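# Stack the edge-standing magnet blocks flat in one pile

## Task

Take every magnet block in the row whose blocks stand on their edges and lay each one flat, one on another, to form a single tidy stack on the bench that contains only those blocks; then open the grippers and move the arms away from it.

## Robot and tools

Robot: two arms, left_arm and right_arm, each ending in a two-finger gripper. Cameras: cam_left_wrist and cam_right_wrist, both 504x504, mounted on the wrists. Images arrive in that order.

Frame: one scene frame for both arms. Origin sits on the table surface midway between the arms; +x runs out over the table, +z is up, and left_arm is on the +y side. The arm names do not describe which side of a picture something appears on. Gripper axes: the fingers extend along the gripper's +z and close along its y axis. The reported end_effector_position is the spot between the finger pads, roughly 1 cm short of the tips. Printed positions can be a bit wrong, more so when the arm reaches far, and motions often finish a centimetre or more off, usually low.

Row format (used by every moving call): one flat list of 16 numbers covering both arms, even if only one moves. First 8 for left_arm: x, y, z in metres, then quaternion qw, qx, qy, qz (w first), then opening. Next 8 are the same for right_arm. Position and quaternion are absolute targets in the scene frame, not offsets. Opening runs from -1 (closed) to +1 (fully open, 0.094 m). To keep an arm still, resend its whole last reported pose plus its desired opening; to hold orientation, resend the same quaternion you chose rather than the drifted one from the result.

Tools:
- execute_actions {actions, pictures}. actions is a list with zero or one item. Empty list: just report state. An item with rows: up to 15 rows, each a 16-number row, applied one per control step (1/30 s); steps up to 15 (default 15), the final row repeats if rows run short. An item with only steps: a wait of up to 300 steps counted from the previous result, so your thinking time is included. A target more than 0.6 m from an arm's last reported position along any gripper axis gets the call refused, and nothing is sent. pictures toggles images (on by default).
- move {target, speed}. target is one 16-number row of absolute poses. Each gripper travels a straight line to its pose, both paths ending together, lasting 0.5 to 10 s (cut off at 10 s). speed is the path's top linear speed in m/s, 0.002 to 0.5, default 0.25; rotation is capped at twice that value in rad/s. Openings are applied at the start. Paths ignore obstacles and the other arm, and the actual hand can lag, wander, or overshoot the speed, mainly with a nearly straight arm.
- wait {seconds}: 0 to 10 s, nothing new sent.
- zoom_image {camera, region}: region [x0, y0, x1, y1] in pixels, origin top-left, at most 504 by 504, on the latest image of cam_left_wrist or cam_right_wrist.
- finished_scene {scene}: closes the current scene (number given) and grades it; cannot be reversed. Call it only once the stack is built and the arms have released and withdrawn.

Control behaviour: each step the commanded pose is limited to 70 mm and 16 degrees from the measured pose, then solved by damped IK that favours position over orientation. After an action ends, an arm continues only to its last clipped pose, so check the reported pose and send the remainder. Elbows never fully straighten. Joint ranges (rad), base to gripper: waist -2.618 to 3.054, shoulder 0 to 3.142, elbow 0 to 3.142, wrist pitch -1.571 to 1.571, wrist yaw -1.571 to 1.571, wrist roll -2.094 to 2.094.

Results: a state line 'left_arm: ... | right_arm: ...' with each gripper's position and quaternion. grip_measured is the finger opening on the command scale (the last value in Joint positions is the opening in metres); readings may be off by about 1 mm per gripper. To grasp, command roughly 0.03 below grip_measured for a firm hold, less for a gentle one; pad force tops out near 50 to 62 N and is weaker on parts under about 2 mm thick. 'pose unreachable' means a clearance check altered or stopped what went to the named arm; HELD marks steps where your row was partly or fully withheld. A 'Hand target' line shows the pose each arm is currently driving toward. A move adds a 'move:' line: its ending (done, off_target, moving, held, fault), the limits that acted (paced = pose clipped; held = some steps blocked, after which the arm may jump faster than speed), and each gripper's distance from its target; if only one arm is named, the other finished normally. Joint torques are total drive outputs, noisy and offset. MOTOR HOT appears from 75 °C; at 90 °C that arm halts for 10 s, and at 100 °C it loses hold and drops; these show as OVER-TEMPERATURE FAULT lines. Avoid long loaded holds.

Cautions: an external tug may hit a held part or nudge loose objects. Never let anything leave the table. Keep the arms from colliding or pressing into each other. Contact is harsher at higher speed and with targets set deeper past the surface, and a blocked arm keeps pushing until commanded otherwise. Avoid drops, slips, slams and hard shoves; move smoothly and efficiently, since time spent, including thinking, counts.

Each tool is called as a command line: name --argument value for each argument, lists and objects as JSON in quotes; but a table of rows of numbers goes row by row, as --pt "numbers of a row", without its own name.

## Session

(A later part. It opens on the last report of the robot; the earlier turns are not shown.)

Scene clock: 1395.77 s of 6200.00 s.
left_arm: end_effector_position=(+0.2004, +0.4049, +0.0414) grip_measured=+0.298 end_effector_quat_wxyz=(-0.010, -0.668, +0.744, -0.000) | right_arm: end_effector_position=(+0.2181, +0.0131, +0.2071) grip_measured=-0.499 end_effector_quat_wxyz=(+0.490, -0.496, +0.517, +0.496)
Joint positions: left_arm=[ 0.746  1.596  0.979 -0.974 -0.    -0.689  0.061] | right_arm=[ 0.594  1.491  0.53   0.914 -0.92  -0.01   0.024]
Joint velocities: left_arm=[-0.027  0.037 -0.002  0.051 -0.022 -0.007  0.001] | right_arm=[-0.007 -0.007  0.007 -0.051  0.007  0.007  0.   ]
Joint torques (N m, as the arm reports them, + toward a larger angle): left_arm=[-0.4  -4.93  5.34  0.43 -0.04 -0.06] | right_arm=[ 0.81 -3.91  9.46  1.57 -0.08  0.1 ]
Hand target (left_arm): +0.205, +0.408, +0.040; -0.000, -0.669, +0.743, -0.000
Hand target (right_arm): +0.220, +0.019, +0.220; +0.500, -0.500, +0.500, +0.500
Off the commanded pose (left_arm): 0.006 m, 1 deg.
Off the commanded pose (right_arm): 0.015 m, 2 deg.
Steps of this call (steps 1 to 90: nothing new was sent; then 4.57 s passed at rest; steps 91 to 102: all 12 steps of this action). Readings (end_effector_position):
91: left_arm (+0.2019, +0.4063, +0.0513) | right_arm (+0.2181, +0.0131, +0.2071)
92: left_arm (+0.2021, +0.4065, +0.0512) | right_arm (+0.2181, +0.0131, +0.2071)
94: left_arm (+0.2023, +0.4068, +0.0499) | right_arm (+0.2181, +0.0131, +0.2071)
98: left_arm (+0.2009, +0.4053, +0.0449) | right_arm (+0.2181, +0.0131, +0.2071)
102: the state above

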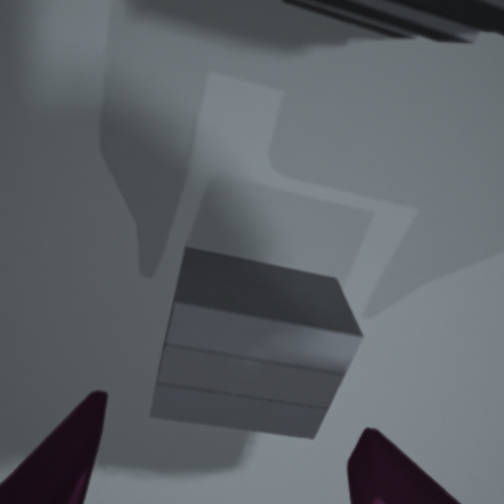

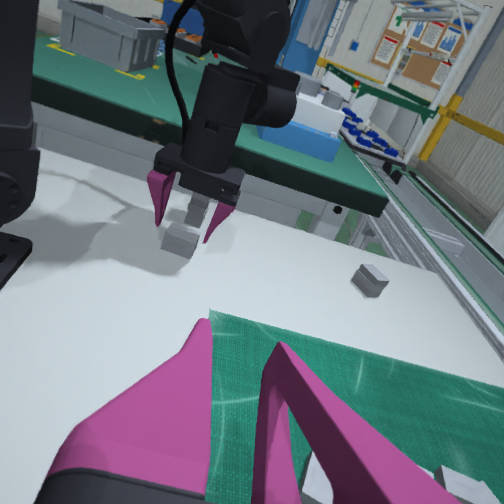

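execute_actions --actions '[{"rows": [[0.206,0.408,0.0385,0,-0.669,0.743,0,0.3,0.22,0.02,0.22,0.5,-0.5,0.5,0.5,-0.5],[0.206,0.408,0.037,0,-0.669,0.743,0,0.3,0.22,0.02,0.22,0.5,-0.5,0.5,0.5,-0.5],[0.206,0.408,0.0355,0,-0.669,0.743,0,0.3,0.22,0.02,0.22,0.5,-0.5,0.5,0.5,-0.5],[0.206,0.408,0.034,0,-0.669,0.743,0,0.3,0.22,0.02,0.22,0.5,-0.5,0.5,0.5,-0.5],[0.206,0.408,0.0325,0,-0.669,0.743,0,0.3,0.22,0.02,0.22,0.5,-0.5,0.5,0.5,-0.5],[0.206,0.408,0.031,0,-0.669,0.743,0,0.3,0.22,0.02,0.22,0.5,-0.5,0.5,0.5,-0.5],[0.206,0.408,0.0295,0,-0.669,0.743,0,0.3,0.22,0.02,0.22,0.5,-0.5,0.5,0.5,-0.5],[0.206,0.408,0.028,0,-0.669,0.743,0,0.3,0.22,0.02,0.22,0.5,-0.5,0.5,0.5,-0.5],[0.206,0.408,0.0265,0,-0.669,0.743,0,0.3,0.22,0.02,0.22,0.5,-0.5,0.5,0.5,-0.5],[0.206,0.408,0.025,0,-0.669,0.743,0,0.3,0.22,0.02,0.22,0.5,-0.5,0.5,0.5,-0.5]], "steps": 14}]'

Scene clock: 1404.03 s of 6200.00 s.
left_arm: end_effector_position=(+0.2002, +0.4047, +0.0262) grip_measured=+0.298 end_effector_quat_wxyz=(-0.012, -0.669, +0.743, -0.001) | right_arm: end_effector_position=(+0.2181, +0.0131, +0.2071) grip_measured=-0.499 end_effector_quat_wxyz=(+0.490, -0.496, +0.517, +0.496)
Joint positions: left_arm=[ 0.746  1.624  0.942 -0.914 -0.    -0.691  0.061] | right_arm=[ 0.594  1.491  0.53   0.914 -0.92  -0.01   0.024]
Joint velocities: left_arm=[-0.017  0.022  0.002  0.066  0.037 -0.007 -0.001] | right_arm=[-0.002 -0.017  0.007 -0.007 -0.11   0.051 -0.001]
Joint torques (N m, as the arm reports them, + toward a larger angle): left_arm=[-0.65 -4.99  5.29  0.43  0.   -0.05] | right_arm=[ 0.83 -3.89  9.47  1.58 -0.09  0.09]
Hand target (left_arm): +0.206, +0.408, +0.025; +0.000, -0.669, +0.743, -0.000
Hand target (right_arm): +0.220, +0.019, +0.220; +0.500, -0.500, +0.500, +0.500
Off the commanded pose (left_arm): 0.007 m, 1 deg.
Off the commanded pose (right_arm): 0.015 m, 2 deg.
Steps of this call (steps 1 to 90: nothing new was sent; then 4.80 s passed at rest; steps 91 to 104: all 14 steps of this action). Readings (end_effector_position):
91: left_arm (+0.2019, +0.4063, +0.0413) | right_arm (+0.2181, +0.0131, +0.2071)
92: left_arm (+0.2022, +0.4066, +0.0413) | right_arm (+0.2181, +0.0131, +0.2071)
94: left_arm (+0.2029, +0.4073, +0.0406) | right_arm (+0.2181, +0.0131, +0.2071)
98: left_arm (+0.2019, +0.4063, +0.0342) | right_arm (+0.2181, +0.0131, +0.2071)
104: the state above

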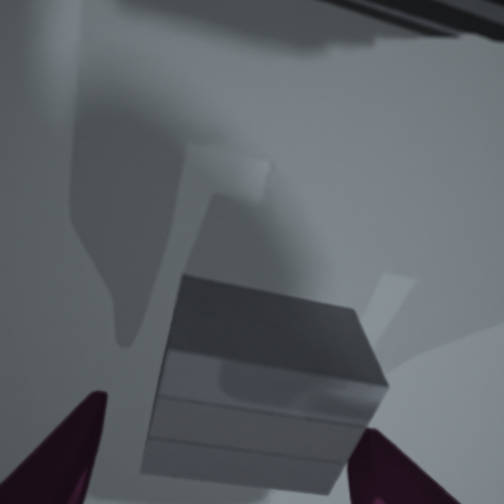

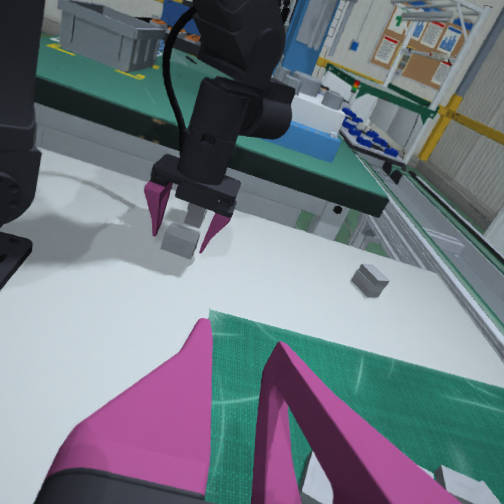

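execute_actions --actions '[{"rows": [[0.206,0.408,0.0235,0,-0.669,0.743,0,0.3,0.22,0.02,0.22,0.5,-0.5,0.5,0.5,-0.5],[0.206,0.408,0.022,0,-0.669,0.743,0,0.3,0.22,0.02,0.22,0.5,-0.5,0.5,0.5,-0.5],[0.206,0.408,0.0205,0,-0.669,0.743,0,0.3,0.22,0.02,0.22,0.5,-0.5,0.5,0.5,-0.5],[0.206,0.408,0.019,0,-0.669,0.743,0,0.3,0.22,0.02,0.22,0.5,-0.5,0.5,0.5,-0.5],[0.206,0.408,0.018,0,-0.669,0.743,0,0.3,0.22,0.02,0.22,0.5,-0.5,0.5,0.5,-0.5],[0.206,0.408,0.018,0,-0.669,0.743,0,0.2,0.22,0.02,0.22,0.5,-0.5,0.5,0.5,-0.5],[0.206,0.408,0.018,0,-0.669,0.743,0,0.1,0.22,0.02,0.22,0.5,-0.5,0.5,0.5,-0.5],[0.206,0.408,0.018,0,-0.669,0.743,0,0.0,0.22,0.02,0.22,0.5,-0.5,0.5,0.5,-0.5]], "steps": 14}]'

Scene clock: 1410.30 s of 6200.00 s.
left_arm: end_effector_position=(+0.2022, +0.4066, +0.0195) grip_measured=+0.003 end_effector_quat_wxyz=(-0.007, -0.669, +0.743, -0.000) | right_arm: end_effector_position=(+0.2181, +0.0131, +0.2071) grip_measured=-0.499 end_effector_quat_wxyz=(+0.490, -0.496, +0.517, +0.496)
Joint positions: left_arm=[ 0.746  1.636  0.926 -0.875 -0.    -0.692  0.047] | right_arm=[ 0.594  1.491  0.53   0.914 -0.92  -0.01   0.024]
Joint velocities: left_arm=[ 0.002  0.022 -0.002  0.022 -0.066  0.037  0.001] | right_arm=[-0.022 -0.002 -0.007 -0.007 -0.051 -0.037 -0.   ]
Joint torques (N m, as the arm reports them, + toward a larger angle): left_arm=[-0.63 -4.88  5.2   0.36  0.   -0.08] | right_arm=[ 0.82 -3.95  9.55  1.55 -0.09  0.09]
Hand target (left_arm): +0.206, +0.408, +0.018; -0.000, -0.669, +0.743, -0.000
Hand target (right_arm): +0.220, +0.019, +0.220; +0.500, -0.500, +0.500, +0.500
Off the commanded pose (left_arm): 0.004 m, 1 deg.
Off the commanded pose (right_arm): 0.015 m, 2 deg.
Steps of this call (steps 1 to 90: nothing new was sent; then 2.80 s passed at rest; steps 91 to 104: all 14 steps of this action). Readings (end_effector_position):
91: left_arm (+0.2023, +0.4067, +0.0260) | right_arm (+0.2181, +0.0131, +0.2071)
92: left_arm (+0.2026, +0.4070, +0.0260) | right_arm (+0.2181, +0.0131, +0.2071)
94: left_arm (+0.2033, +0.4077, +0.0252) | right_arm (+0.2181, +0.0131, +0.2071)
98: left_arm (+0.2020, +0.4065, +0.0210) | right_arm (+0.2181, +0.0131, +0.2071)
104: the state above

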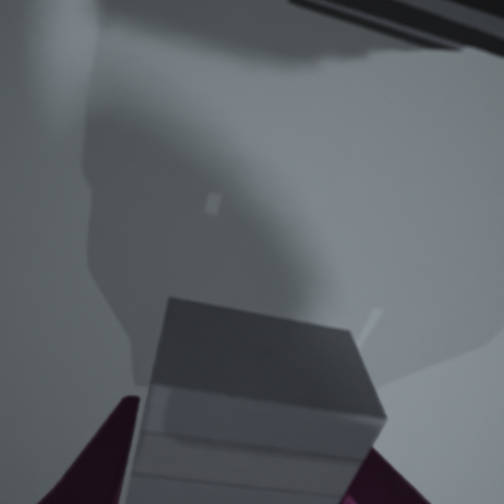

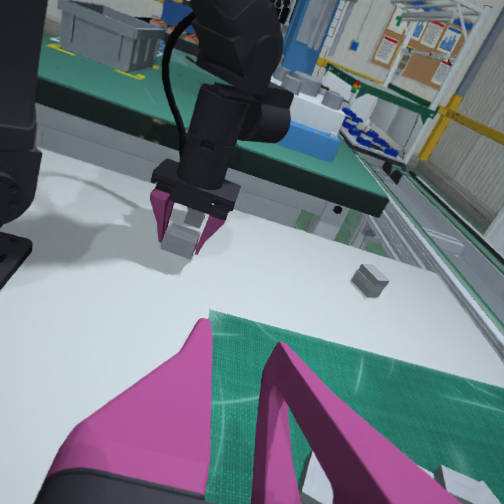

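execute_actions --actions '[{"rows": [[0.205,0.405,0.018,0,-0.669,0.743,0,0.0,0.22,0.02,0.22,0.5,-0.5,0.5,0.5,-0.5],[0.204,0.403,0.018,0,-0.669,0.743,0,0.0,0.22,0.02,0.22,0.5,-0.5,0.5,0.5,-0.5]], "steps": 8}]' --pictures false

Scene clock: 1416.23 s of 6200.00 s.
left_arm: end_effector_position=(+0.2023, +0.4068, +0.0176) grip_measured=+0.003 end_effector_quat_wxyz=(-0.005, -0.672, +0.741, +0.001) | right_arm: end_effector_position=(+0.2181, +0.0131, +0.2071) grip_measured=-0.499 end_effector_quat_wxyz=(+0.490, -0.496, +0.517, +0.496)
Joint positions: left_arm=[ 0.744  1.636  0.918 -0.862 -0.003 -0.7    0.047] | right_arm=[ 0.594  1.491  0.53   0.914 -0.92  -0.01   0.024]
Joint velocities: left_arm=[ 0.012  0.007 -0.017  0.051  0.022 -0.066  0.   ] | right_arm=[-0.002  0.007 -0.002 -0.022 -0.051  0.037 -0.001]
Joint torques (N m, as the arm reports them, + toward a larger angle): left_arm=[-1.12 -6.28  4.22  0.35  0.04 -0.06] | right_arm=[ 0.76 -3.94  9.51  1.57 -0.08  0.11]
Hand target (left_arm): +0.204, +0.403, +0.018; -0.000, -0.669, +0.743, -0.000
Hand target (right_arm): +0.220, +0.019, +0.220; +0.500, -0.500, +0.500, +0.500
Off the commanded pose (left_arm): 0.004 m, 1 deg.
Off the commanded pose (right_arm): 0.015 m, 2 deg.
Steps of this call (steps 1 to 90: nothing new was sent; then 2.67 s passed at rest; steps 91 to 98: all 8 steps of this action). Readings (end_effector_position):
91: left_arm (+0.2026, +0.4070, +0.0193) | right_arm (+0.2181, +0.0131, +0.2071)
92: left_arm (+0.2021, +0.4065, +0.0186) | right_arm (+0.2181, +0.0131, +0.2071)
94: left_arm (+0.2015, +0.4064, +0.0177) | right_arm (+0.2181, +0.0131, +0.2071)
98: the state above

execute_actions --actions '[{"rows": [[0.199,0.399,0.019,0,-0.669,0.743,0,0.0,0.22,0.02,0.22,0.5,-0.5,0.5,0.5,-0.5],[0.199,0.399,0.019,0,-0.669,0.743,0,0.0,0.22,0.02,0.22,0.5,-0.5,0.5,0.5,-0.5],[0.203,0.404,0.019,0,-0.669,0.743,0,0.0,0.22,0.02,0.22,0.5,-0.5,0.5,0.5,-0.5]], "steps": 8}]' --pictures false

Scene clock: 1421.50 s of 6200.00 s.
left_arm: end_effector_position=(+0.2010, +0.4054, +0.0172) grip_measured=+0.003 end_effector_quat_wxyz=(-0.003, -0.673, +0.740, +0.001) | right_arm: end_effector_position=(+0.2181, +0.0131, +0.2071) grip_measured=-0.499 end_effector_quat_wxyz=(+0.490, -0.496, +0.517, +0.496)
Joint positions: left_arm=[ 0.744  1.627  0.906 -0.856 -0.003 -0.702  0.047] | right_arm=[ 0.594  1.491  0.53   0.914 -0.92  -0.01   0.024]
Joint velocities: left_arm=[-0.002 -0.007  0.012 -0.037  0.022 -0.081 -0.001] | right_arm=[-0.007  0.002 -0.012  0.007 -0.051  0.022 -0.001]
Joint torques (N m, as the arm reports them, + toward a larger angle): left_arm=[-0.75 -5.65  5.29  0.22  0.   -0.01] | right_arm=[ 0.8  -3.98  9.53  1.56 -0.09  0.11]
Hand target (left_arm): +0.203, +0.404, +0.019; -0.000, -0.669, +0.743, -0.000
Hand target (right_arm): +0.220, +0.019, +0.220; +0.500, -0.500, +0.500, +0.500
Off the commanded pose (left_arm): 0.003 m, 1 deg.
Off the commanded pose (right_arm): 0.015 m, 2 deg.
Steps of this call (steps 1 to 90: nothing new was sent; then 2.00 s passed at rest; steps 91 to 98: all 8 steps of this action). Readings (end_effector_position):
91: left_arm (+0.2022, +0.4066, +0.0174) | right_arm (+0.2181, +0.0131, +0.2071)
92: left_arm (+0.2015, +0.4059, +0.0172) | right_arm (+0.2181, +0.0131, +0.2071)
94: left_arm (+0.2009, +0.4053, +0.0172) | right_arm (+0.2181, +0.0131, +0.2071)
98: the state above

Now close.

execute_actions --actions '[{"rows": [[0.203,0.404,0.019,0,-0.669,0.743,0,-0.05,0.22,0.02,0.22,0.5,-0.5,0.5,0.5,-0.5],[0.203,0.404,0.019,0,-0.669,0.743,0,-0.07,0.22,0.02,0.22,0.5,-0.5,0.5,0.5,-0.5],[0.203,0.404,0.019,0,-0.669,0.743,0,-0.09,0.22,0.02,0.22,0.5,-0.5,0.5,0.5,-0.5],[0.203,0.404,0.019,0,-0.669,0.743,0,-0.10,0.22,0.02,0.22,0.5,-0.5,0.5,0.5,-0.5],[0.203,0.404,0.019,0,-0.669,0.743,0,-0.11,0.22,0.02,0.22,0.5,-0.5,0.5,0.5,-0.5],[0.203,0.404,0.019,0,-0.669,0.743,0,-0.12,0.22,0.02,0.22,0.5,-0.5,0.5,0.5,-0.5],[0.203,0.404,0.019,0,-0.669,0.743,0,-0.13,0.22,0.02,0.22,0.5,-0.5,0.5,0.5,-0.5],[0.203,0.404,0.019,0,-0.669,0.743,0,-0.14,0.22,0.02,0.22,0.5,-0.5,0.5,0.5,-0.5]], "steps": 15}]'

Scene clock: 1426.63 s of 6200.00 s.
left_arm: end_effector_position=(+0.2009, +0.4055, +0.0172) grip_measured=-0.109 end_effector_quat_wxyz=(-0.003, -0.673, +0.740, +0.001) | right_arm: end_effector_position=(+0.2181, +0.0131, +0.2071) grip_measured=-0.499 end_effector_quat_wxyz=(+0.490, -0.496, +0.517, +0.496)
Joint positions: left_arm=[ 0.744  1.627  0.906 -0.856 -0.003 -0.702  0.042] | right_arm=[ 0.594  1.491  0.53   0.914 -0.92  -0.01   0.024]
Joint velocities: left_arm=[-0.012 -0.017 -0.002 -0.007  0.022  0.007  0.   ] | right_arm=[-0.012 -0.017 -0.007 -0.007 -0.022 -0.11   0.   ]
Joint torques (N m, as the arm reports them, + toward a larger angle): left_arm=[-0.76 -5.57  5.48  0.21  0.01  0.  ] | right_arm=[ 0.85 -3.95  9.46  1.6  -0.1   0.09]
Hand target (left_arm): +0.203, +0.404, +0.019; -0.000, -0.669, +0.743, -0.000
Hand target (right_arm): +0.220, +0.019, +0.220; +0.500, -0.500, +0.500, +0.500
Off the commanded pose (left_arm): 0.003 m, 1 deg.
Off the commanded pose (right_arm): 0.015 m, 2 deg.
Steps of this call (steps 1 to 90: nothing new was sent; then 1.63 s passed at rest; steps 91 to 105: all 15 steps of this action). Readings (end_effector_position):
91: left_arm (+0.2010, +0.4054, +0.0172) | right_arm (+0.2181, +0.0131, +0.2071)
92: left_arm (+0.2010, +0.4054, +0.0172) | right_arm (+0.2181, +0.0131, +0.2071)
94: left_arm (+0.2010, +0.4054, +0.0172) | right_arm (+0.2181, +0.0131, +0.2071)
98: left_arm (+0.2009, +0.4055, +0.0172) | right_arm (+0.2181, +0.0131, +0.2071)
105: the state above

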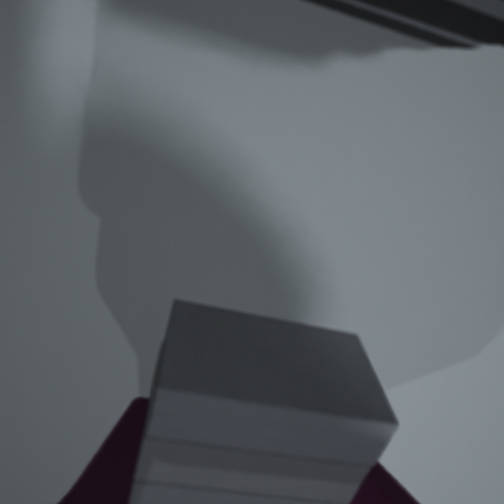

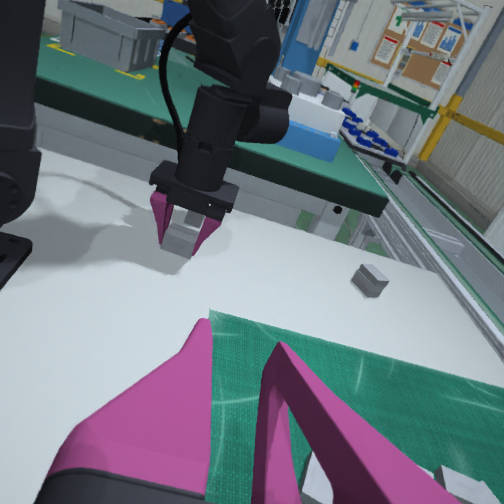

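execute_actions --actions '[{"rows": [[0.203,0.405,0.022,0,-0.669,0.743,0,-0.14,0.22,0.02,0.22,0.5,-0.5,0.5,0.5,-0.5],[0.203,0.405,0.025,0,-0.669,0.743,0,-0.14,0.22,0.02,0.22,0.5,-0.5,0.5,0.5,-0.5],[0.203,0.405,0.028,0,-0.669,0.743,0,-0.14,0.22,0.02,0.22,0.5,-0.5,0.5,0.5,-0.5],[0.203,0.405,0.031,0,-0.669,0.743,0,-0.14,0.22,0.02,0.22,0.5,-0.5,0.5,0.5,-0.5],[0.203,0.405,0.034,0,-0.669,0.743,0,-0.14,0.22,0.02,0.22,0.5,-0.5,0.5,0.5,-0.5],[0.203,0.405,0.037,0,-0.669,0.743,0,-0.14,0.22,0.02,0.22,0.5,-0.5,0.5,0.5,-0.5],[0.203,0.405,0.040,0,-0.669,0.743,0,-0.14,0.22,0.02,0.22,0.5,-0.5,0.5,0.5,-0.5],[0.203,0.405,0.043,0,-0.669,0.743,0,-0.14,0.22,0.02,0.22,0.5,-0.5,0.5,0.5,-0.5],[0.203,0.405,0.046,0,-0.669,0.743,0,-0.14,0.22,0.02,0.22,0.5,-0.5,0.5,0.5,-0.5],[0.203,0.405,0.049,0,-0.669,0.743,0,-0.14,0.22,0.02,0.22,0.5,-0.5,0.5,0.5,-0.5],[0.203,0.405,0.052,0,-0.669,0.743,0,-0.14,0.22,0.02,0.22,0.5,-0.5,0.5,0.5,-0.5],[0.203,0.405,0.055,0,-0.669,0.743,0,-0.14,0.22,0.02,0.22,0.5,-0.5,0.5,0.5,-0.5],[0.203,0.405,0.058,0,-0.669,0.743,0,-0.14,0.22,0.02,0.22,0.5,-0.5,0.5,0.5,-0.5],[0.203,0.405,0.061,0,-0.669,0.743,0,-0.14,0.22,0.02,0.22,0.5,-0.5,0.5,0.5,-0.5],[0.203,0.405,0.064,0,-0.669,0.743,0,-0.14,0.22,0.02,0.22,0.5,-0.5,0.5,0.5,-0.5]], "steps": 15}]'

Scene clock: 1434.97 s of 6200.00 s.
left_arm: end_effector_position=(+0.1991, +0.4035, +0.0410) grip_measured=-0.109 end_effector_quat_wxyz=(-0.013, -0.672, +0.740, +0.001) | right_arm: end_effector_position=(+0.2181, +0.0131, +0.2071) grip_measured=-0.499 end_effector_quat_wxyz=(+0.490, -0.496, +0.517, +0.496)
Joint positions: left_arm=[ 0.744  1.595  0.977 -0.979 -0.002 -0.702  0.042] | right_arm=[ 0.594  1.491  0.53   0.914 -0.92  -0.01   0.024]
Joint velocities: left_arm=[-0.007 -0.144  0.261 -0.388  0.007 -0.051  0.001] | right_arm=[-0.007 -0.012  0.007 -0.037  0.081 -0.022  0.   ]
Joint torques (N m, as the arm reports them, + toward a larger angle): left_arm=[-0.51 -7.63  8.2   0.1   0.02  0.01] | right_arm=[ 0.76 -4.01  9.53  1.56 -0.06  0.09]
Hand target (left_arm): +0.203, +0.405, +0.062; +0.001, -0.669, +0.743, +0.000
Hand target (right_arm): +0.220, +0.019, +0.220; +0.500, -0.500, +0.500, +0.500
Off the commanded pose (left_arm): 0.023 m, 2 deg.
Off the commanded pose (right_arm): 0.015 m, 2 deg.
Steps of this call (steps 1 to 90: nothing new was sent; then 4.83 s passed at rest; steps 91 to 105: all 15 steps of this action). Readings (end_effector_position):
91: left_arm (+0.2009, +0.4055, +0.0172) | right_arm (+0.2181, +0.0131, +0.2071)
92: left_arm (+0.2009, +0.4055, +0.0172) | right_arm (+0.2181, +0.0131, +0.2071)
94: left_arm (+0.2009, +0.4054, +0.0176) | right_arm (+0.2181, +0.0131, +0.2071)
98: left_arm (+0.1981, +0.4026, +0.0210) | right_arm (+0.2181, +0.0131, +0.2071)
105: the state above

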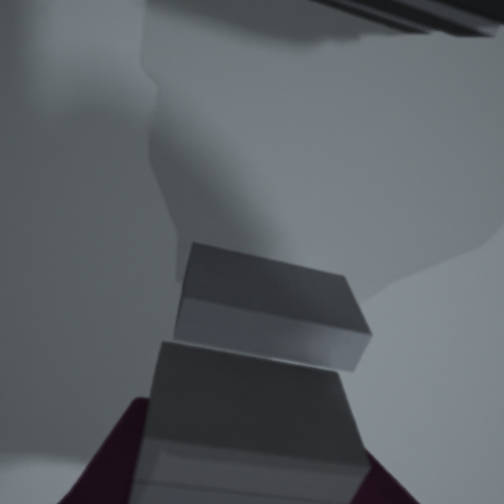

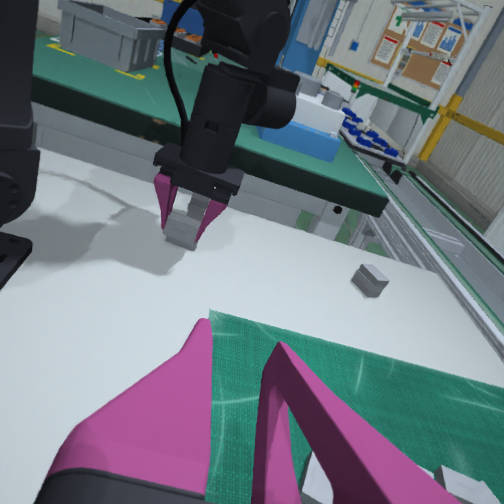

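move --target '[0.30,0.37,0.14,0,-0.2164,0.9763,0,-0.14,0.22,0.02,0.22,0.5,-0.5,0.5,0.5,-0.5]' --speed 0.12

Scene clock: 1470.13 s of 6200.00 s.
left_arm: end_effector_position=(+0.2938, +0.3703, +0.1297) grip_measured=-0.109 end_effector_quat_wxyz=(-0.012, -0.225, +0.974, -0.002) | right_arm: end_effector_position=(+0.2181, +0.0131, +0.2071) grip_measured=-0.499 end_effector_quat_wxyz=(+0.490, -0.496, +0.517, +0.496)
Joint positions: left_arm=[ 0.451  1.743  1.5   -1.352 -0.002  0.026  0.042] | right_arm=[ 0.594  1.491  0.53   0.914 -0.92  -0.01   0.024]
Joint velocities: left_arm=[-0.012  0.002  0.002 -0.022  0.022 -0.051 -0.001] | right_arm=[ 0.002 -0.002  0.007  0.007 -0.066 -0.037 -0.001]
Joint torques (N m, as the arm reports them, + toward a larger angle): left_arm=[-0.91 -7.    8.95  0.1  -0.01  0.01] | right_arm=[ 0.83 -3.95  9.53  1.57 -0.1   0.11]
Hand target (left_arm): +0.300, +0.370, +0.140; +0.001, -0.217, +0.976, +0.002
Hand target (right_arm): +0.220, +0.019, +0.220; +0.500, -0.500, +0.500, +0.500
Off the commanded pose (left_arm): 0.012 m, 2 deg.
Off the commanded pose (right_arm): 0.015 m, 2 deg.
After step 90, 27.40 s passed at rest.
move: off_target (left_arm, right_arm)

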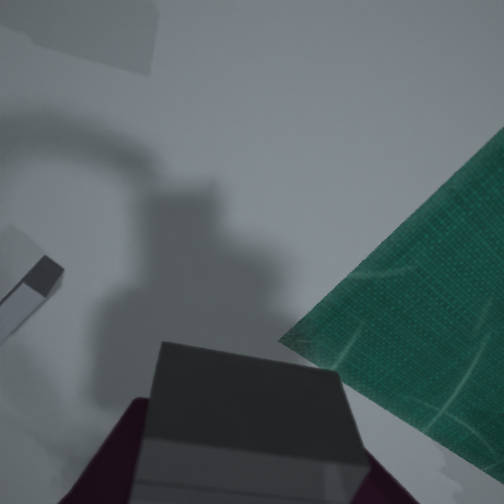

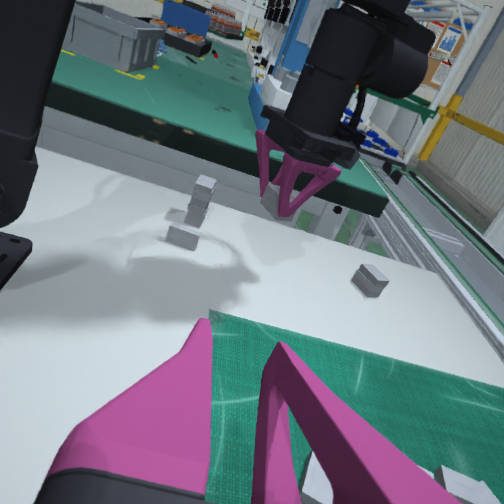

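move --target '[0.497,0.457,0.105,0.6917,-0.147,0.6917,0.147,-0.14,0.22,0.02,0.22,0.5,-0.5,0.5,0.5,-0.5]' --speed 0.12

Scene clock: 1481.90 s of 6200.00 s.
left_arm: end_effector_position=(+0.4855, +0.4620, +0.0658) grip_measured=-0.109 end_effector_quat_wxyz=(+0.650, -0.172, +0.727, +0.138) | right_arm: end_effector_position=(+0.2181, +0.0131, +0.2071) grip_measured=-0.499 end_effector_quat_wxyz=(+0.490, -0.496, +0.517, +0.496)
Joint positions: left_arm=[ 0.451  2.226  0.806  1.302  0.039 -0.019  0.042] | right_arm=[ 0.594  1.491  0.53   0.914 -0.92  -0.01   0.024]
Joint velocities: left_arm=[ 0.007  0.012  0.002 -0.007  0.007 -0.022  0.   ] | right_arm=[-0.022  0.007 -0.002  0.037  0.022 -0.022 -0.001]
Joint torques (N m, as the arm reports them, + toward a larger angle): left_arm=[-1.42 -9.49  6.89  2.37  0.06 -0.06] | right_arm=[ 0.76 -3.98  9.5   1.57 -0.08  0.09]
Hand target (left_arm): +0.498, +0.458, +0.100; +0.693, -0.155, +0.690, +0.139
Hand target (right_arm): +0.220, +0.019, +0.220; +0.500, -0.500, +0.500, +0.500
Off the commanded pose (left_arm): 0.041 m, 7 deg.
Off the commanded pose (right_arm): 0.015 m, 2 deg.
After step 90, 1.47 s passed at rest.
move: off_target (left_arm, right_arm)

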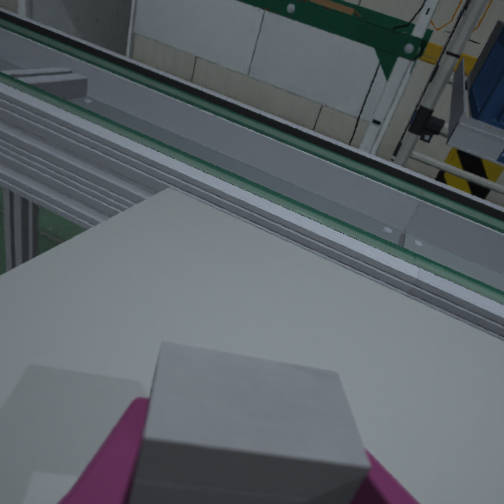

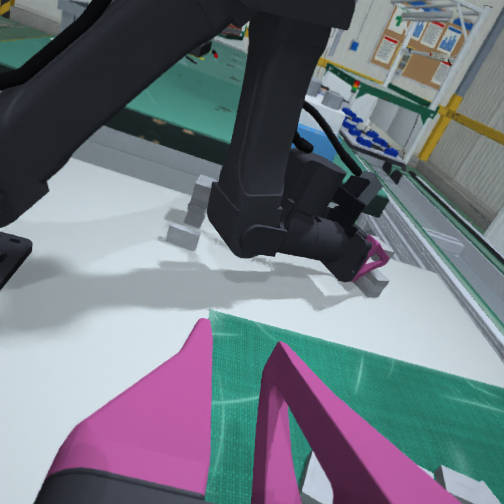

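execute_actions --actions '[{"rows": [[0.500,0.452,0.105,0.7153,-0.1419,0.667,0.1521,-0.14,0.22,0.02,0.22,0.5,-0.5,0.5,0.5,-0.5],[0.502,0.451,0.108,0.7153,-0.1419,0.667,0.1521,-0.14,0.22,0.02,0.22,0.5,-0.5,0.5,0.5,-0.5],[0.503,0.452,0.11,0.7153,-0.1419,0.667,0.1521,-0.14,0.22,0.02,0.22,0.5,-0.5,0.5,0.5,-0.5],[0.503,0.456,0.11,0.7153,-0.1419,0.667,0.1521,-0.14,0.22,0.02,0.22,0.5,-0.5,0.5,0.5,-0.5]], "steps": 15}]'

Scene clock: 1488.03 s of 6200.00 s.
left_arm: end_effector_position=(+0.4938, +0.4546, +0.0744) grip_measured=-0.109 end_effector_quat_wxyz=(+0.674, -0.158, +0.708, +0.140) | right_arm: end_effector_position=(+0.2181, +0.0131, +0.2071) grip_measured=-0.499 end_effector_quat_wxyz=(+0.490, -0.496, +0.517, +0.496)
Joint positions: left_arm=[ 0.43   2.261  0.822  1.388  0.035 -0.013  0.042] | right_arm=[ 0.594  1.491  0.53   0.914 -0.92  -0.01   0.024]
Joint velocities: left_arm=[-0.017  0.002  0.007  0.066 -0.007 -0.037  0.   ] | right_arm=[-0.017 -0.012  0.007 -0.066 -0.037  0.007  0.   ]
Joint torques (N m, as the arm reports them, + toward a larger angle): left_arm=[-0.41 -9.77  6.7   2.34  0.01  0.04] | right_arm=[ 0.78 -3.98  9.54  1.55 -0.09  0.09]
Hand target (left_arm): +0.502, +0.455, +0.109; +0.715, -0.142, +0.668, +0.151
Hand target (right_arm): +0.220, +0.019, +0.220; +0.500, -0.500, +0.500, +0.500
Off the commanded pose (left_arm): 0.037 m, 7 deg.
Off the commanded pose (right_arm): 0.015 m, 2 deg.
Steps of this call (steps 1 to 90: nothing new was sent; then 2.63 s passed at rest; steps 91 to 105: all 15 steps of this action). Readings (end_effector_position):
91: left_arm (+0.4859, +0.4614, +0.0666) | right_arm (+0.2181, +0.0131, +0.2071)
92: left_arm (+0.4868, +0.4601, +0.0676) | right_arm (+0.2181, +0.0131, +0.2071)
94: left_arm (+0.4893, +0.4554, +0.0672) | right_arm (+0.2181, +0.0131, +0.2071)
98: left_arm (+0.4921, +0.4537, +0.0685) | right_arm (+0.2181, +0.0131, +0.2071)
105: the state above

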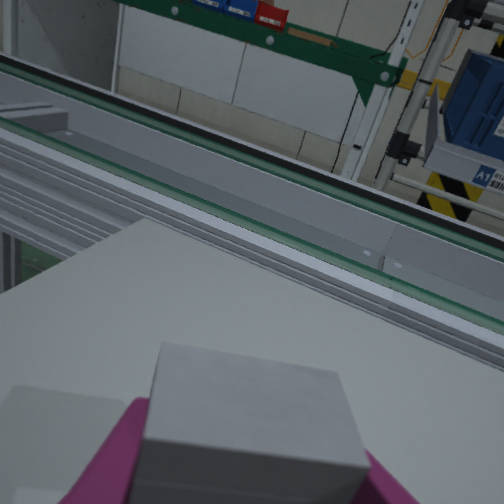

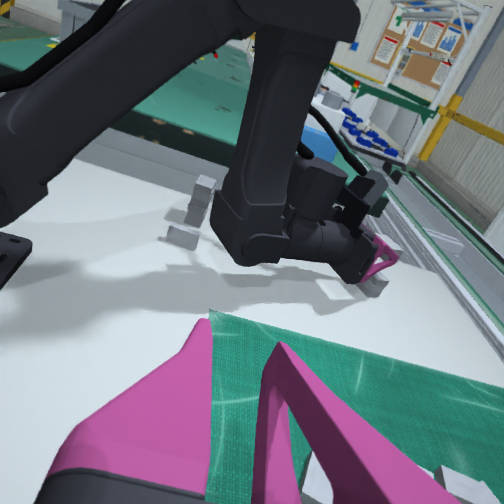

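execute_actions --actions '[{"rows": [[0.512,0.460,0.11,0.7153,-0.1419,0.667,0.1521,-0.14,0.22,0.02,0.22,0.5,-0.5,0.5,0.5,-0.5],[0.516,0.462,0.11,0.7153,-0.1419,0.667,0.1521,-0.14,0.22,0.02,0.22,0.5,-0.5,0.5,0.5,-0.5],[0.520,0.464,0.11,0.7153,-0.1419,0.667,0.1521,-0.14,0.22,0.02,0.22,0.5,-0.5,0.5,0.5,-0.5]], "steps": 10}]' --pictures false

Scene clock: 1502.17 s of 6200.00 s.
left_arm: end_effector_position=(+0.5119, +0.4635, +0.0864) grip_measured=-0.109 end_effector_quat_wxyz=(+0.691, -0.154, +0.692, +0.144) | right_arm: end_effector_position=(+0.2181, +0.0131, +0.2071) grip_measured=-0.499 end_effector_quat_wxyz=(+0.490, -0.496, +0.517, +0.496)
Joint positions: left_arm=[ 0.43   2.293  0.912  1.376  0.035 -0.012  0.042] | right_arm=[ 0.594  1.491  0.53   0.914 -0.92  -0.01   0.024]
Joint velocities: left_arm=[-0.007 -0.002 -0.007  0.037  0.037 -0.037 -0.   ] | right_arm=[ 0.007 -0.022  0.002  0.007  0.037  0.051 -0.001]
Joint torques (N m, as the arm reports them, + toward a larger angle): left_arm=[ -0.54 -10.     6.73   1.98  -0.02   0.06] | right_arm=[ 0.75 -4.03  9.51  1.57 -0.08  0.13]
Hand target (left_arm): +0.519, +0.464, +0.110; +0.715, -0.142, +0.667, +0.151
Hand target (right_arm): +0.220, +0.019, +0.220; +0.500, -0.500, +0.500, +0.500
Off the commanded pose (left_arm): 0.025 m, 4 deg.
Off the commanded pose (right_arm): 0.015 m, 2 deg.
Steps of this call (steps 1 to 90: nothing new was sent; then 10.80 s passed at rest; steps 91 to 100: all 10 steps of this action). Readings (end_effector_position):
91: left_arm (+0.4950, +0.4551, +0.0758) | right_arm (+0.2181, +0.0131, +0.2071)
92: left_arm (+0.4976, +0.4564, +0.0768) | right_arm (+0.2181, +0.0131, +0.2071)
94: left_arm (+0.5047, +0.4599, +0.0799) | right_arm (+0.2181, +0.0131, +0.2071)
98: left_arm (+0.5115, +0.4633, +0.0859) | right_arm (+0.2181, +0.0131, +0.2071)
100: the state above

execute_actions --actions '[{"rows": [[0.517,0.464,0.107,0.7153,-0.1419,0.667,0.1521,-0.14,0.22,0.02,0.22,0.5,-0.5,0.5,0.5,-0.5],[0.516,0.4635,0.104,0.7153,-0.1419,0.667,0.1521,-0.14,0.22,0.02,0.22,0.5,-0.5,0.5,0.5,-0.5],[0.515,0.463,0.101,0.7153,-0.1419,0.667,0.1521,-0.14,0.22,0.02,0.22,0.5,-0.5,0.5,0.5,-0.5],[0.514,0.4627,0.098,0.7153,-0.1419,0.667,0.1521,-0.14,0.22,0.02,0.22,0.5,-0.5,0.5,0.5,-0.5],[0.513,0.4623,0.095,0.7153,-0.1419,0.667,0.1521,-0.14,0.22,0.02,0.22,0.5,-0.5,0.5,0.5,-0.5],[0.512,0.462,0.092,0.7153,-0.1419,0.667,0.1521,-0.14,0.22,0.02,0.22,0.5,-0.5,0.5,0.5,-0.5],[0.512,0.462,0.090,0.7153,-0.1419,0.667,0.1521,-0.14,0.22,0.02,0.22,0.5,-0.5,0.5,0.5,-0.5],[0.512,0.462,0.088,0.7153,-0.1419,0.667,0.1521,-0.14,0.22,0.02,0.22,0.5,-0.5,0.5,0.5,-0.5],[0.512,0.462,0.086,0.7153,-0.1419,0.667,0.1521,-0.14,0.22,0.02,0.22,0.5,-0.5,0.5,0.5,-0.5],[0.512,0.462,0.084,0.7153,-0.1419,0.667,0.1521,-0.14,0.22,0.02,0.22,0.5,-0.5,0.5,0.5,-0.5]], "steps": 14}]' --pictures false

Scene clock: 1510.43 s of 6200.00 s.
left_arm: end_effector_position=(+0.5081, +0.4616, +0.0518) grip_measured=-0.109 end_effector_quat_wxyz=(+0.678, -0.156, +0.704, +0.141) | right_arm: end_effector_position=(+0.2181, +0.0131, +0.2071) grip_measured=-0.499 end_effector_quat_wxyz=(+0.490, -0.496, +0.517, +0.496)
Joint positions: left_arm=[ 0.43   2.385  0.912  1.432  0.036 -0.011  0.042] | right_arm=[ 0.594  1.491  0.53   0.914 -0.92  -0.01   0.024]
Joint velocities: left_arm=[ 0.012  0.007  0.012  0.11   0.007 -0.007 -0.   ] | right_arm=[-0.017  0.007 -0.007 -0.007 -0.081  0.037  0.001]
Joint torques (N m, as the arm reports them, + toward a larger angle): left_arm=[ -0.14 -10.71   4.69   2.31   0.02   0.06] | right_arm=[ 0.81 -4.01  9.51  1.57 -0.08  0.1 ]
Hand target (left_arm): +0.511, +0.462, +0.083; +0.715, -0.142, +0.668, +0.152
Hand target (right_arm): +0.220, +0.019, +0.220; +0.500, -0.500, +0.500, +0.500
Off the commanded pose (left_arm): 0.032 m, 6 deg.
Off the commanded pose (right_arm): 0.015 m, 2 deg.
Steps of this call (steps 1 to 90: nothing new was sent; then 4.80 s passed at rest; steps 91 to 104: all 14 steps of this action). Readings (end_effector_position):
91: left_arm (+0.5118, +0.4634, +0.0820) | right_arm (+0.2181, +0.0131, +0.2071)
92: left_arm (+0.5117, +0.4634, +0.0815) | right_arm (+0.2181, +0.0131, +0.2071)
94: left_arm (+0.5114, +0.4633, +0.0792) | right_arm (+0.2181, +0.0131, +0.2071)
98: left_arm (+0.5100, +0.4626, +0.0654) | right_arm (+0.2181, +0.0131, +0.2071)
104: the state above

execute_actions --actions '[]'

zoom_image --camera "cam_right_wrist" --region '[310, 200, 450, 340]'

Scene clock: 1512.97 s of 6200.00 s.
left_arm: end_effector_position=(+0.5082, +0.4616, +0.0539) grip_measured=-0.109 end_effector_quat_wxyz=(+0.681, -0.156, +0.701, +0.142) | right_arm: end_effector_position=(+0.2181, +0.0131, +0.2071) grip_measured=-0.499 end_effector_quat_wxyz=(+0.490, -0.496, +0.517, +0.496)
Joint positions: left_arm=[ 0.43   2.385  0.912  1.441  0.036 -0.011  0.042] | right_arm=[ 0.594  1.491  0.53   0.914 -0.92  -0.01   0.024]
Joint velocities: left_arm=[ 0.022 -0.012 -0.002 -0.037  0.022  0.022  0.001] | right_arm=[-0.002 -0.012  0.007 -0.051  0.051 -0.139 -0.   ]
Joint torques (N m, as the arm reports them, + toward a larger angle): left_arm=[ -0.17 -10.62   4.66   2.36   0.04   0.04] | right_arm=[ 0.79 -3.93  9.45  1.57 -0.08  0.1 ]
Hand target (left_arm): +0.511, +0.462, +0.083; +0.715, -0.142, +0.668, +0.152
Hand target (right_arm): +0.220, +0.019, +0.220; +0.500, -0.500, +0.500, +0.500
Off the commanded pose (left_arm): 0.030 m, 6 deg.
Off the commanded pose (right_arm): 0.015 m, 2 deg.
Steps of this call (steps 1 to 76: nothing new was sent). Readings (end_effector_position):
1: left_arm (+0.5081, +0.4616, +0.0525) | right_arm (+0.2181, +0.0131, +0.2071)
2: left_arm (+0.5082, +0.4616, +0.0530) | right_arm (+0.2181, +0.0131, +0.2071)
4: left_arm (+0.5082, +0.4616, +0.0533) | right_arm (+0.2181, +0.0131, +0.2071)
8: left_arm (+0.5082, +0.4616, +0.0537) | right_arm (+0.2181, +0.0131, +0.2071)
76: the state above

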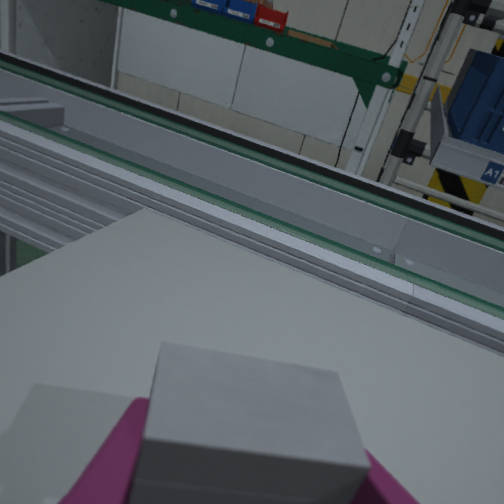

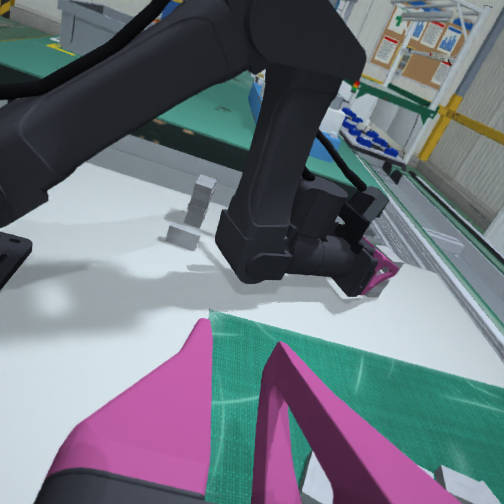

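Region (310, 200, 450, 340) of cam_right_wrist's 504x504 image, scaled by 3.600, with more detail than that image has.

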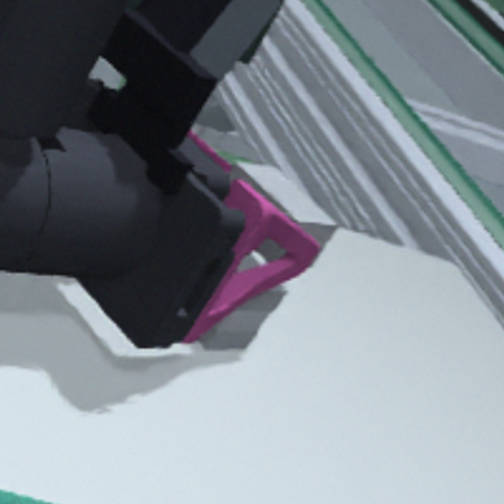

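execute_actions --actions '[{"rows": [[0.511,0.4615,0.090,0.7153,-0.1419,0.667,0.1521,-0.14,0.22,0.02,0.22,0.5,-0.5,0.5,0.5,-0.5],[0.509,0.4607,0.092,0.7153,-0.1419,0.667,0.1521,-0.14,0.22,0.02,0.22,0.5,-0.5,0.5,0.5,-0.5],[0.507,0.460,0.092,0.7153,-0.1419,0.667,0.1521,-0.14,0.22,0.02,0.22,0.5,-0.5,0.5,0.5,-0.5],[0.505,0.459,0.092,0.7153,-0.1419,0.667,0.1521,-0.14,0.22,0.02,0.22,0.5,-0.5,0.5,0.5,-0.5]], "steps": 10}]' --pictures false

Scene clock: 1522.43 s of 6200.00 s.
left_arm: end_effector_position=(+0.5034, +0.4592, +0.0490) grip_measured=-0.109 end_effector_quat_wxyz=(+0.675, -0.157, +0.707, +0.141) | right_arm: end_effector_position=(+0.2181, +0.0131, +0.2071) grip_measured=-0.499 end_effector_quat_wxyz=(+0.490, -0.496, +0.517, +0.496)
Joint positions: left_arm=[ 0.43   2.381  0.889  1.443  0.036 -0.011  0.042] | right_arm=[ 0.594  1.491  0.53   0.914 -0.92  -0.01   0.024]
Joint velocities: left_arm=[-0.007 -0.007 -0.007  0.007  0.007  0.022 -0.   ] | right_arm=[-0.007 -0.012 -0.002 -0.007 -0.037 -0.125  0.   ]
Joint torques (N m, as the arm reports them, + toward a larger angle): left_arm=[ -0.08 -13.12   3.52   2.31   0.04   0.04] | right_arm=[ 0.86 -4.01  9.46  1.57 -0.09  0.1 ]
Hand target (left_arm): +0.505, +0.459, +0.091; +0.715, -0.142, +0.667, +0.152
Hand target (right_arm): +0.220, +0.019, +0.220; +0.500, -0.500, +0.500, +0.500
Off the commanded pose (left_arm): 0.043 m, 7 deg.
Off the commanded pose (right_arm): 0.015 m, 2 deg.
Steps of this call (steps 1 to 90: nothing new was sent; then 6.13 s passed at rest; steps 91 to 100: all 10 steps of this action). Readings (end_effector_position):
91: left_arm (+0.5082, +0.4616, +0.0539) | right_arm (+0.2181, +0.0131, +0.2071)
92: left_arm (+0.5082, +0.4616, +0.0539) | right_arm (+0.2181, +0.0131, +0.2071)
94: left_arm (+0.5072, +0.4611, +0.0530) | right_arm (+0.2181, +0.0131, +0.2071)
98: left_arm (+0.5037, +0.4594, +0.0489) | right_arm (+0.2181, +0.0131, +0.2071)
100: the state above

execute_actions --actions '[{"rows": [[0.504,0.4587,0.088,0.7153,-0.1419,0.667,0.1521,-0.14,0.22,0.02,0.22,0.5,-0.5,0.5,0.5,-0.5],[0.503,0.4583,0.085,0.7153,-0.1419,0.667,0.1521,-0.14,0.22,0.02,0.22,0.5,-0.5,0.5,0.5,-0.5]], "steps": 8}]'

Scene clock: 1527.27 s of 6200.00 s.
left_arm: end_effector_position=(+0.5036, +0.4593, +0.0535) grip_measured=-0.109 end_effector_quat_wxyz=(+0.682, -0.155, +0.701, +0.142) | right_arm: end_effector_position=(+0.2181, +0.0131, +0.2071) grip_measured=-0.499 end_effector_quat_wxyz=(+0.490, -0.496, +0.517, +0.496)
Joint positions: left_arm=[ 0.43   2.381  0.889  1.461  0.036 -0.011  0.042] | right_arm=[ 0.594  1.491  0.53   0.914 -0.92  -0.01   0.024]
Joint velocities: left_arm=[-0.007 -0.012  0.002  0.007 -0.007  0.007 -0.   ] | right_arm=[-0.017 -0.007  0.002  0.007 -0.007  0.022 -0.   ]
Joint torques (N m, as the arm reports them, + toward a larger angle): left_arm=[  0.12 -11.4    3.17   2.35   0.04   0.03] | right_arm=[ 0.78 -3.98  9.49  1.56 -0.09  0.1 ]
Hand target (left_arm): +0.503, +0.459, +0.084; +0.715, -0.142, +0.668, +0.151
Hand target (right_arm): +0.220, +0.019, +0.220; +0.500, -0.500, +0.500, +0.500
Off the commanded pose (left_arm): 0.032 m, 6 deg.
Off the commanded pose (right_arm): 0.015 m, 2 deg.
Steps of this call (steps 1 to 90: nothing new was sent; then 1.57 s passed at rest; steps 91 to 98: all 8 steps of this action). Readings (end_effector_position):
91: left_arm (+0.5034, +0.4592, +0.0493) | right_arm (+0.2181, +0.0131, +0.2071)
92: left_arm (+0.5035, +0.4593, +0.0499) | right_arm (+0.2181, +0.0131, +0.2071)
94: left_arm (+0.5035, +0.4593, +0.0514) | right_arm (+0.2181, +0.0131, +0.2071)
98: the state above

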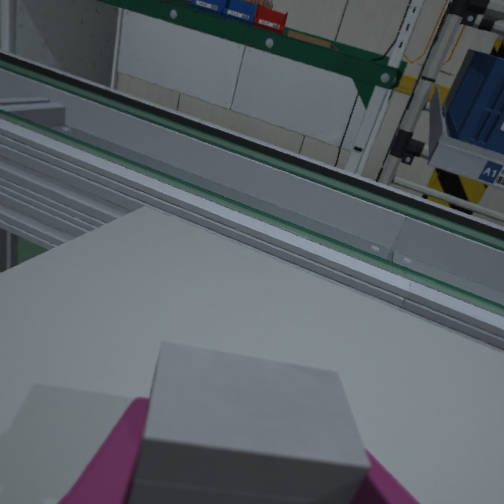

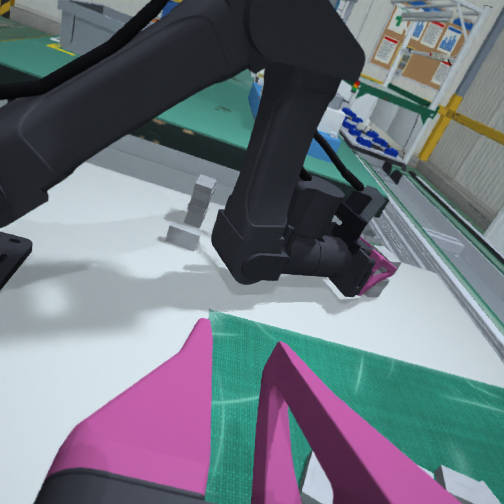

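execute_actions --actions '[{"rows": [[0.503,0.4583,0.083,0.7153,-0.1419,0.667,0.1521,-0.14,0.22,0.02,0.22,0.5,-0.5,0.5,0.5,-0.5],[0.503,0.4583,0.082,0.7153,-0.1419,0.667,0.1521,-0.14,0.22,0.02,0.22,0.5,-0.5,0.5,0.5,-0.5],[0.503,0.4583,0.081,0.7153,-0.1419,0.667,0.1521,-0.14,0.22,0.02,0.22,0.5,-0.5,0.5,0.5,-0.5],[0.503,0.4583,0.080,0.7153,-0.1419,0.667,0.1521,-0.14,0.22,0.02,0.22,0.5,-0.5,0.5,0.5,-0.5],[0.503,0.4583,0.079,0.7153,-0.1419,0.667,0.1521,-0.14,0.22,0.02,0.22,0.5,-0.5,0.5,0.5,-0.5],[0.503,0.4583,0.078,0.7153,-0.1419,0.667,0.1521,-0.14,0.22,0.02,0.22,0.5,-0.5,0.5,0.5,-0.5],[0.503,0.4583,0.077,0.7153,-0.1419,0.667,0.1521,-0.14,0.22,0.02,0.22,0.5,-0.5,0.5,0.5,-0.5],[0.503,0.4583,0.076,0.7153,-0.1419,0.667,0.1521,-0.14,0.22,0.02,0.22,0.5,-0.5,0.5,0.5,-0.5]], "steps": 12}]' --pictures false

Scene clock: 1536.60 s of 6200.00 s.
left_arm: end_effector_position=(+0.5032, +0.4591, +0.0539) grip_measured=-0.109 end_effector_quat_wxyz=(+0.686, -0.154, +0.697, +0.143) | right_arm: end_effector_position=(+0.2181, +0.0131, +0.2071) grip_measured=-0.499 end_effector_quat_wxyz=(+0.490, -0.496, +0.517, +0.496)
Joint positions: left_arm=[ 0.43   2.391  0.889  1.482  0.036 -0.011  0.042] | right_arm=[ 0.594  1.491  0.53   0.914 -0.92  -0.01   0.024]
Joint velocities: left_arm=[-0.007  0.061 -0.012  0.007  0.007 -0.095  0.   ] | right_arm=[-0.012 -0.002 -0.002 -0.037 -0.022 -0.037 -0.   ]
Joint torques (N m, as the arm reports them, + toward a larger angle): left_arm=[  0.03 -10.45   3.38   2.34   0.06   0.04] | right_arm=[ 0.81 -3.93  9.5   1.57 -0.07  0.08]
Hand target (left_arm): +0.503, +0.458, +0.076; +0.713, -0.143, +0.670, +0.151
Hand target (right_arm): +0.220, +0.019, +0.220; +0.500, -0.500, +0.500, +0.500
Off the commanded pose (left_arm): 0.022 m, 5 deg.
Off the commanded pose (right_arm): 0.015 m, 2 deg.
joint sent to its limit (left arm) — the command would take joint 4 (wrist pitch) past its upper limit, so that joint was sent only as far as its limit.
Steps of this call (steps 1 to 90: nothing new was sent; then 5.93 s passed at rest; steps 91 to 102: all 12 steps of this action). Readings (end_effector_position):
91: left_arm (+0.5036, +0.4593, +0.0546) | right_arm (+0.2181, +0.0131, +0.2071)
92: left_arm (+0.5036, +0.4593, +0.0549) | right_arm (+0.2181, +0.0131, +0.2071)
94: left_arm (+0.5036, +0.4593, +0.0558) | right_arm (+0.2181, +0.0131, +0.2071)
98: left_arm (+0.5036, +0.4593, +0.0572) | right_arm (+0.2181, +0.0131, +0.2071)
102: the state above

execute_actions --actions '[{"rows": [[0.503,0.4583,0.075,0.7034,-0.1445,0.6796,0.1496,-0.14,0.22,0.02,0.22,0.5,-0.5,0.5,0.5,-0.5],[0.503,0.4583,0.074,0.7034,-0.1445,0.6796,0.1496,-0.14,0.22,0.02,0.22,0.5,-0.5,0.5,0.5,-0.5],[0.503,0.4583,0.073,0.7034,-0.1445,0.6796,0.1496,-0.14,0.22,0.02,0.22,0.5,-0.5,0.5,0.5,-0.5],[0.503,0.4583,0.072,0.7034,-0.1445,0.6796,0.1496,-0.14,0.22,0.02,0.22,0.5,-0.5,0.5,0.5,-0.5],[0.503,0.4583,0.071,0.7034,-0.1445,0.6796,0.1496,-0.14,0.22,0.02,0.22,0.5,-0.5,0.5,0.5,-0.5],[0.503,0.4583,0.070,0.7034,-0.1445,0.6796,0.1496,-0.14,0.22,0.02,0.22,0.5,-0.5,0.5,0.5,-0.5]], "steps": 10}]' --pictures false

Scene clock: 1543.27 s of 6200.00 s.
left_arm: end_effector_position=(+0.5029, +0.4590, +0.0503) grip_measured=-0.109 end_effector_quat_wxyz=(+0.682, -0.155, +0.700, +0.143) | right_arm: end_effector_position=(+0.2181, +0.0131, +0.2071) grip_measured=-0.499 end_effector_quat_wxyz=(+0.490, -0.496, +0.517, +0.496)
Joint positions: left_arm=[ 0.43   2.395  0.889  1.477  0.036 -0.01   0.042] | right_arm=[ 0.594  1.491  0.53   0.914 -0.92  -0.01   0.024]
Joint velocities: left_arm=[ 0.002  0.017 -0.002  0.081 -0.022  0.007  0.   ] | right_arm=[ 0.012 -0.002 -0.002  0.022 -0.037 -0.037  0.   ]
Joint torques (N m, as the arm reports them, + toward a larger angle): left_arm=[  0.05 -10.72   3.3    2.1    0.07   0.05] | right_arm=[ 0.85 -3.93  9.54  1.55 -0.08  0.12]
Hand target (left_arm): +0.503, +0.458, +0.070; +0.703, -0.145, +0.680, +0.149
Hand target (right_arm): +0.220, +0.019, +0.220; +0.500, -0.500, +0.500, +0.500
Off the commanded pose (left_arm): 0.020 m, 4 deg.
Off the commanded pose (right_arm): 0.015 m, 2 deg.
Steps of this call (steps 1 to 90: nothing new was sent; then 3.33 s passed at rest; steps 91 to 100: all 10 steps of this action). Readings (end_effector_position):
91: left_arm (+0.5029, +0.4590, +0.0514) | right_arm (+0.2181, +0.0131, +0.2071)
92: left_arm (+0.5029, +0.4590, +0.0510) | right_arm (+0.2181, +0.0131, +0.2071)
94: left_arm (+0.5029, +0.4590, +0.0503) | right_arm (+0.2181, +0.0131, +0.2071)
98: left_arm (+0.5029, +0.4590, +0.0503) | right_arm (+0.2181, +0.0131, +0.2071)
100: the state above

execute_actions --actions '[{"rows": [[0.503,0.4583,0.069,0.7034,-0.1445,0.6796,0.1496,-0.14,0.22,0.02,0.22,0.5,-0.5,0.5,0.5,-0.5],[0.503,0.4583,0.068,0.7034,-0.1445,0.6796,0.1496,-0.14,0.22,0.02,0.22,0.5,-0.5,0.5,0.5,-0.5],[0.503,0.4583,0.067,0.7034,-0.1445,0.6796,0.1496,-0.14,0.22,0.02,0.22,0.5,-0.5,0.5,0.5,-0.5],[0.503,0.4583,0.066,0.7034,-0.1445,0.6796,0.1496,-0.14,0.22,0.02,0.22,0.5,-0.5,0.5,0.5,-0.5],[0.503,0.4583,0.065,0.7034,-0.1445,0.6796,0.1496,-0.14,0.22,0.02,0.22,0.5,-0.5,0.5,0.5,-0.5],[0.503,0.4583,0.064,0.7034,-0.1445,0.6796,0.1496,-0.14,0.22,0.02,0.22,0.5,-0.5,0.5,0.5,-0.5]], "steps": 10}]' --pictures false

Scene clock: 1551.73 s of 6200.00 s.
left_arm: end_effector_position=(+0.5023, +0.4587, +0.0482) grip_measured=-0.109 end_effector_quat_wxyz=(+0.683, -0.154, +0.700, +0.143) | right_arm: end_effector_position=(+0.2181, +0.0131, +0.2071) grip_measured=-0.499 end_effector_quat_wxyz=(+0.490, -0.496, +0.517, +0.496)
Joint positions: left_arm=[ 0.43   2.404  0.889  1.488  0.036 -0.01   0.042] | right_arm=[ 0.594  1.491  0.53   0.914 -0.92  -0.01   0.024]
Joint velocities: left_arm=[ 0.002  0.017  0.002  0.066 -0.081  0.022 -0.   ] | right_arm=[ 0.002 -0.002 -0.007 -0.007  0.022 -0.081 -0.001]
Joint torques (N m, as the arm reports them, + toward a larger angle): left_arm=[-0.03 -9.74  3.59  2.11  0.05  0.04] | right_arm=[ 0.79 -3.94  9.45  1.56 -0.1   0.1 ]
Hand target (left_arm): +0.503, +0.458, +0.064; +0.703, -0.145, +0.680, +0.149
Hand target (right_arm): +0.220, +0.019, +0.220; +0.500, -0.500, +0.500, +0.500
Off the commanded pose (left_arm): 0.016 m, 4 deg.
Off the commanded pose (right_arm): 0.015 m, 2 deg.
Steps of this call (steps 1 to 90: nothing new was sent; then 5.13 s passed at rest; steps 91 to 100: all 10 steps of this action). Readings (end_effector_position):
91: left_arm (+0.5029, +0.4590, +0.0503) | right_arm (+0.2181, +0.0131, +0.2071)
92: left_arm (+0.5029, +0.4590, +0.0503) | right_arm (+0.2181, +0.0131, +0.2071)
94: left_arm (+0.5029, +0.4590, +0.0503) | right_arm (+0.2181, +0.0131, +0.2071)
98: left_arm (+0.5024, +0.4587, +0.0481) | right_arm (+0.2181, +0.0131, +0.2071)
100: the state above

execute_actions --actions '[{"rows": [[0.503,0.4583,0.063,0.7034,-0.1445,0.6796,0.1496,-0.14,0.22,0.02,0.22,0.5,-0.5,0.5,0.5,-0.5],[0.503,0.4583,0.062,0.7034,-0.1445,0.6796,0.1496,-0.14,0.22,0.02,0.22,0.5,-0.5,0.5,0.5,-0.5],[0.503,0.4583,0.061,0.7034,-0.1445,0.6796,0.1496,-0.14,0.22,0.02,0.22,0.5,-0.5,0.5,0.5,-0.5],[0.503,0.4583,0.060,0.7034,-0.1445,0.6796,0.1496,-0.14,0.22,0.02,0.22,0.5,-0.5,0.5,0.5,-0.5],[0.503,0.4583,0.059,0.7034,-0.1445,0.6796,0.1496,-0.14,0.22,0.02,0.22,0.5,-0.5,0.5,0.5,-0.5]], "steps": 10}]'

Scene clock: 1557.07 s of 6200.00 s.
left_arm: end_effector_position=(+0.5016, +0.4583, +0.0477) grip_measured=-0.109 end_effector_quat_wxyz=(+0.687, -0.153, +0.695, +0.144) | right_arm: end_effector_position=(+0.2181, +0.0131, +0.2071) grip_measured=-0.499 end_effector_quat_wxyz=(+0.490, -0.496, +0.517, +0.496)
Joint positions: left_arm=[ 0.43   2.418  0.889  1.515  0.036 -0.01   0.042] | right_arm=[ 0.594  1.491  0.53   0.914 -0.92  -0.01   0.024]
Joint velocities: left_arm=[-0.007 -0.002  0.012  0.022  0.037 -0.007  0.001] | right_arm=[-0.007 -0.002 -0.002 -0.066  0.022 -0.081 -0.001]
Joint torques (N m, as the arm reports them, + toward a larger angle): left_arm=[-0.07 -9.39  3.88  2.01  0.05  0.04] | right_arm=[ 0.87 -3.93  9.5   1.56 -0.1   0.11]
Hand target (left_arm): +0.503, +0.458, +0.059; +0.703, -0.145, +0.681, +0.149
Hand target (right_arm): +0.220, +0.019, +0.220; +0.500, -0.500, +0.500, +0.500
Off the commanded pose (left_arm): 0.011 m, 3 deg.
Off the commanded pose (right_arm): 0.015 m, 2 deg.
joint sent to its limit (left arm) — the command would take joint 4 (wrist pitch) past its upper limit, so that joint was sent only as far as its limit.
Steps of this call (steps 1 to 90: nothing new was sent; then 2.00 s passed at rest; steps 91 to 100: all 10 steps of this action). Readings (end_effector_position):
91: left_arm (+0.5023, +0.4587, +0.0482) | right_arm (+0.2181, +0.0131, +0.2071)
92: left_arm (+0.5023, +0.4587, +0.0483) | right_arm (+0.2181, +0.0131, +0.2071)
94: left_arm (+0.5021, +0.4586, +0.0477) | right_arm (+0.2181, +0.0131, +0.2071)
98: left_arm (+0.5016, +0.4584, +0.0475) | right_arm (+0.2181, +0.0131, +0.2071)
100: the state above

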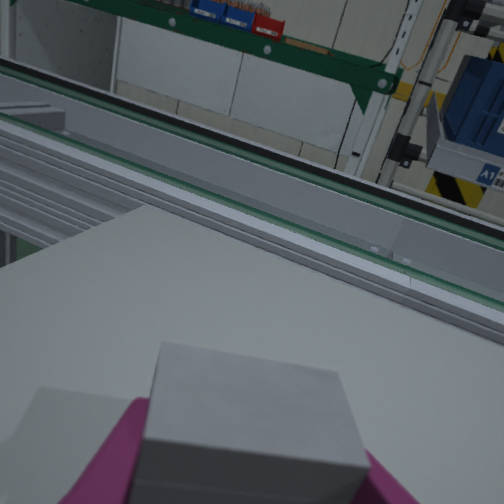

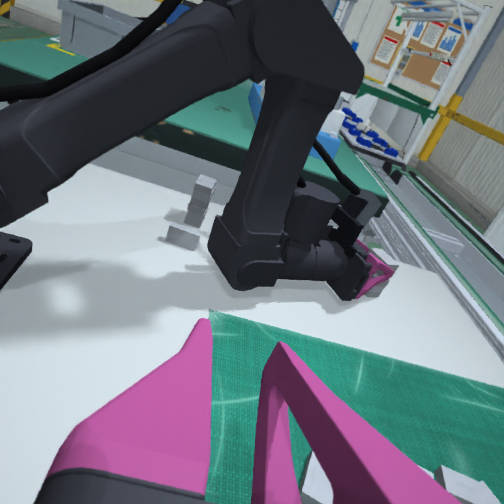

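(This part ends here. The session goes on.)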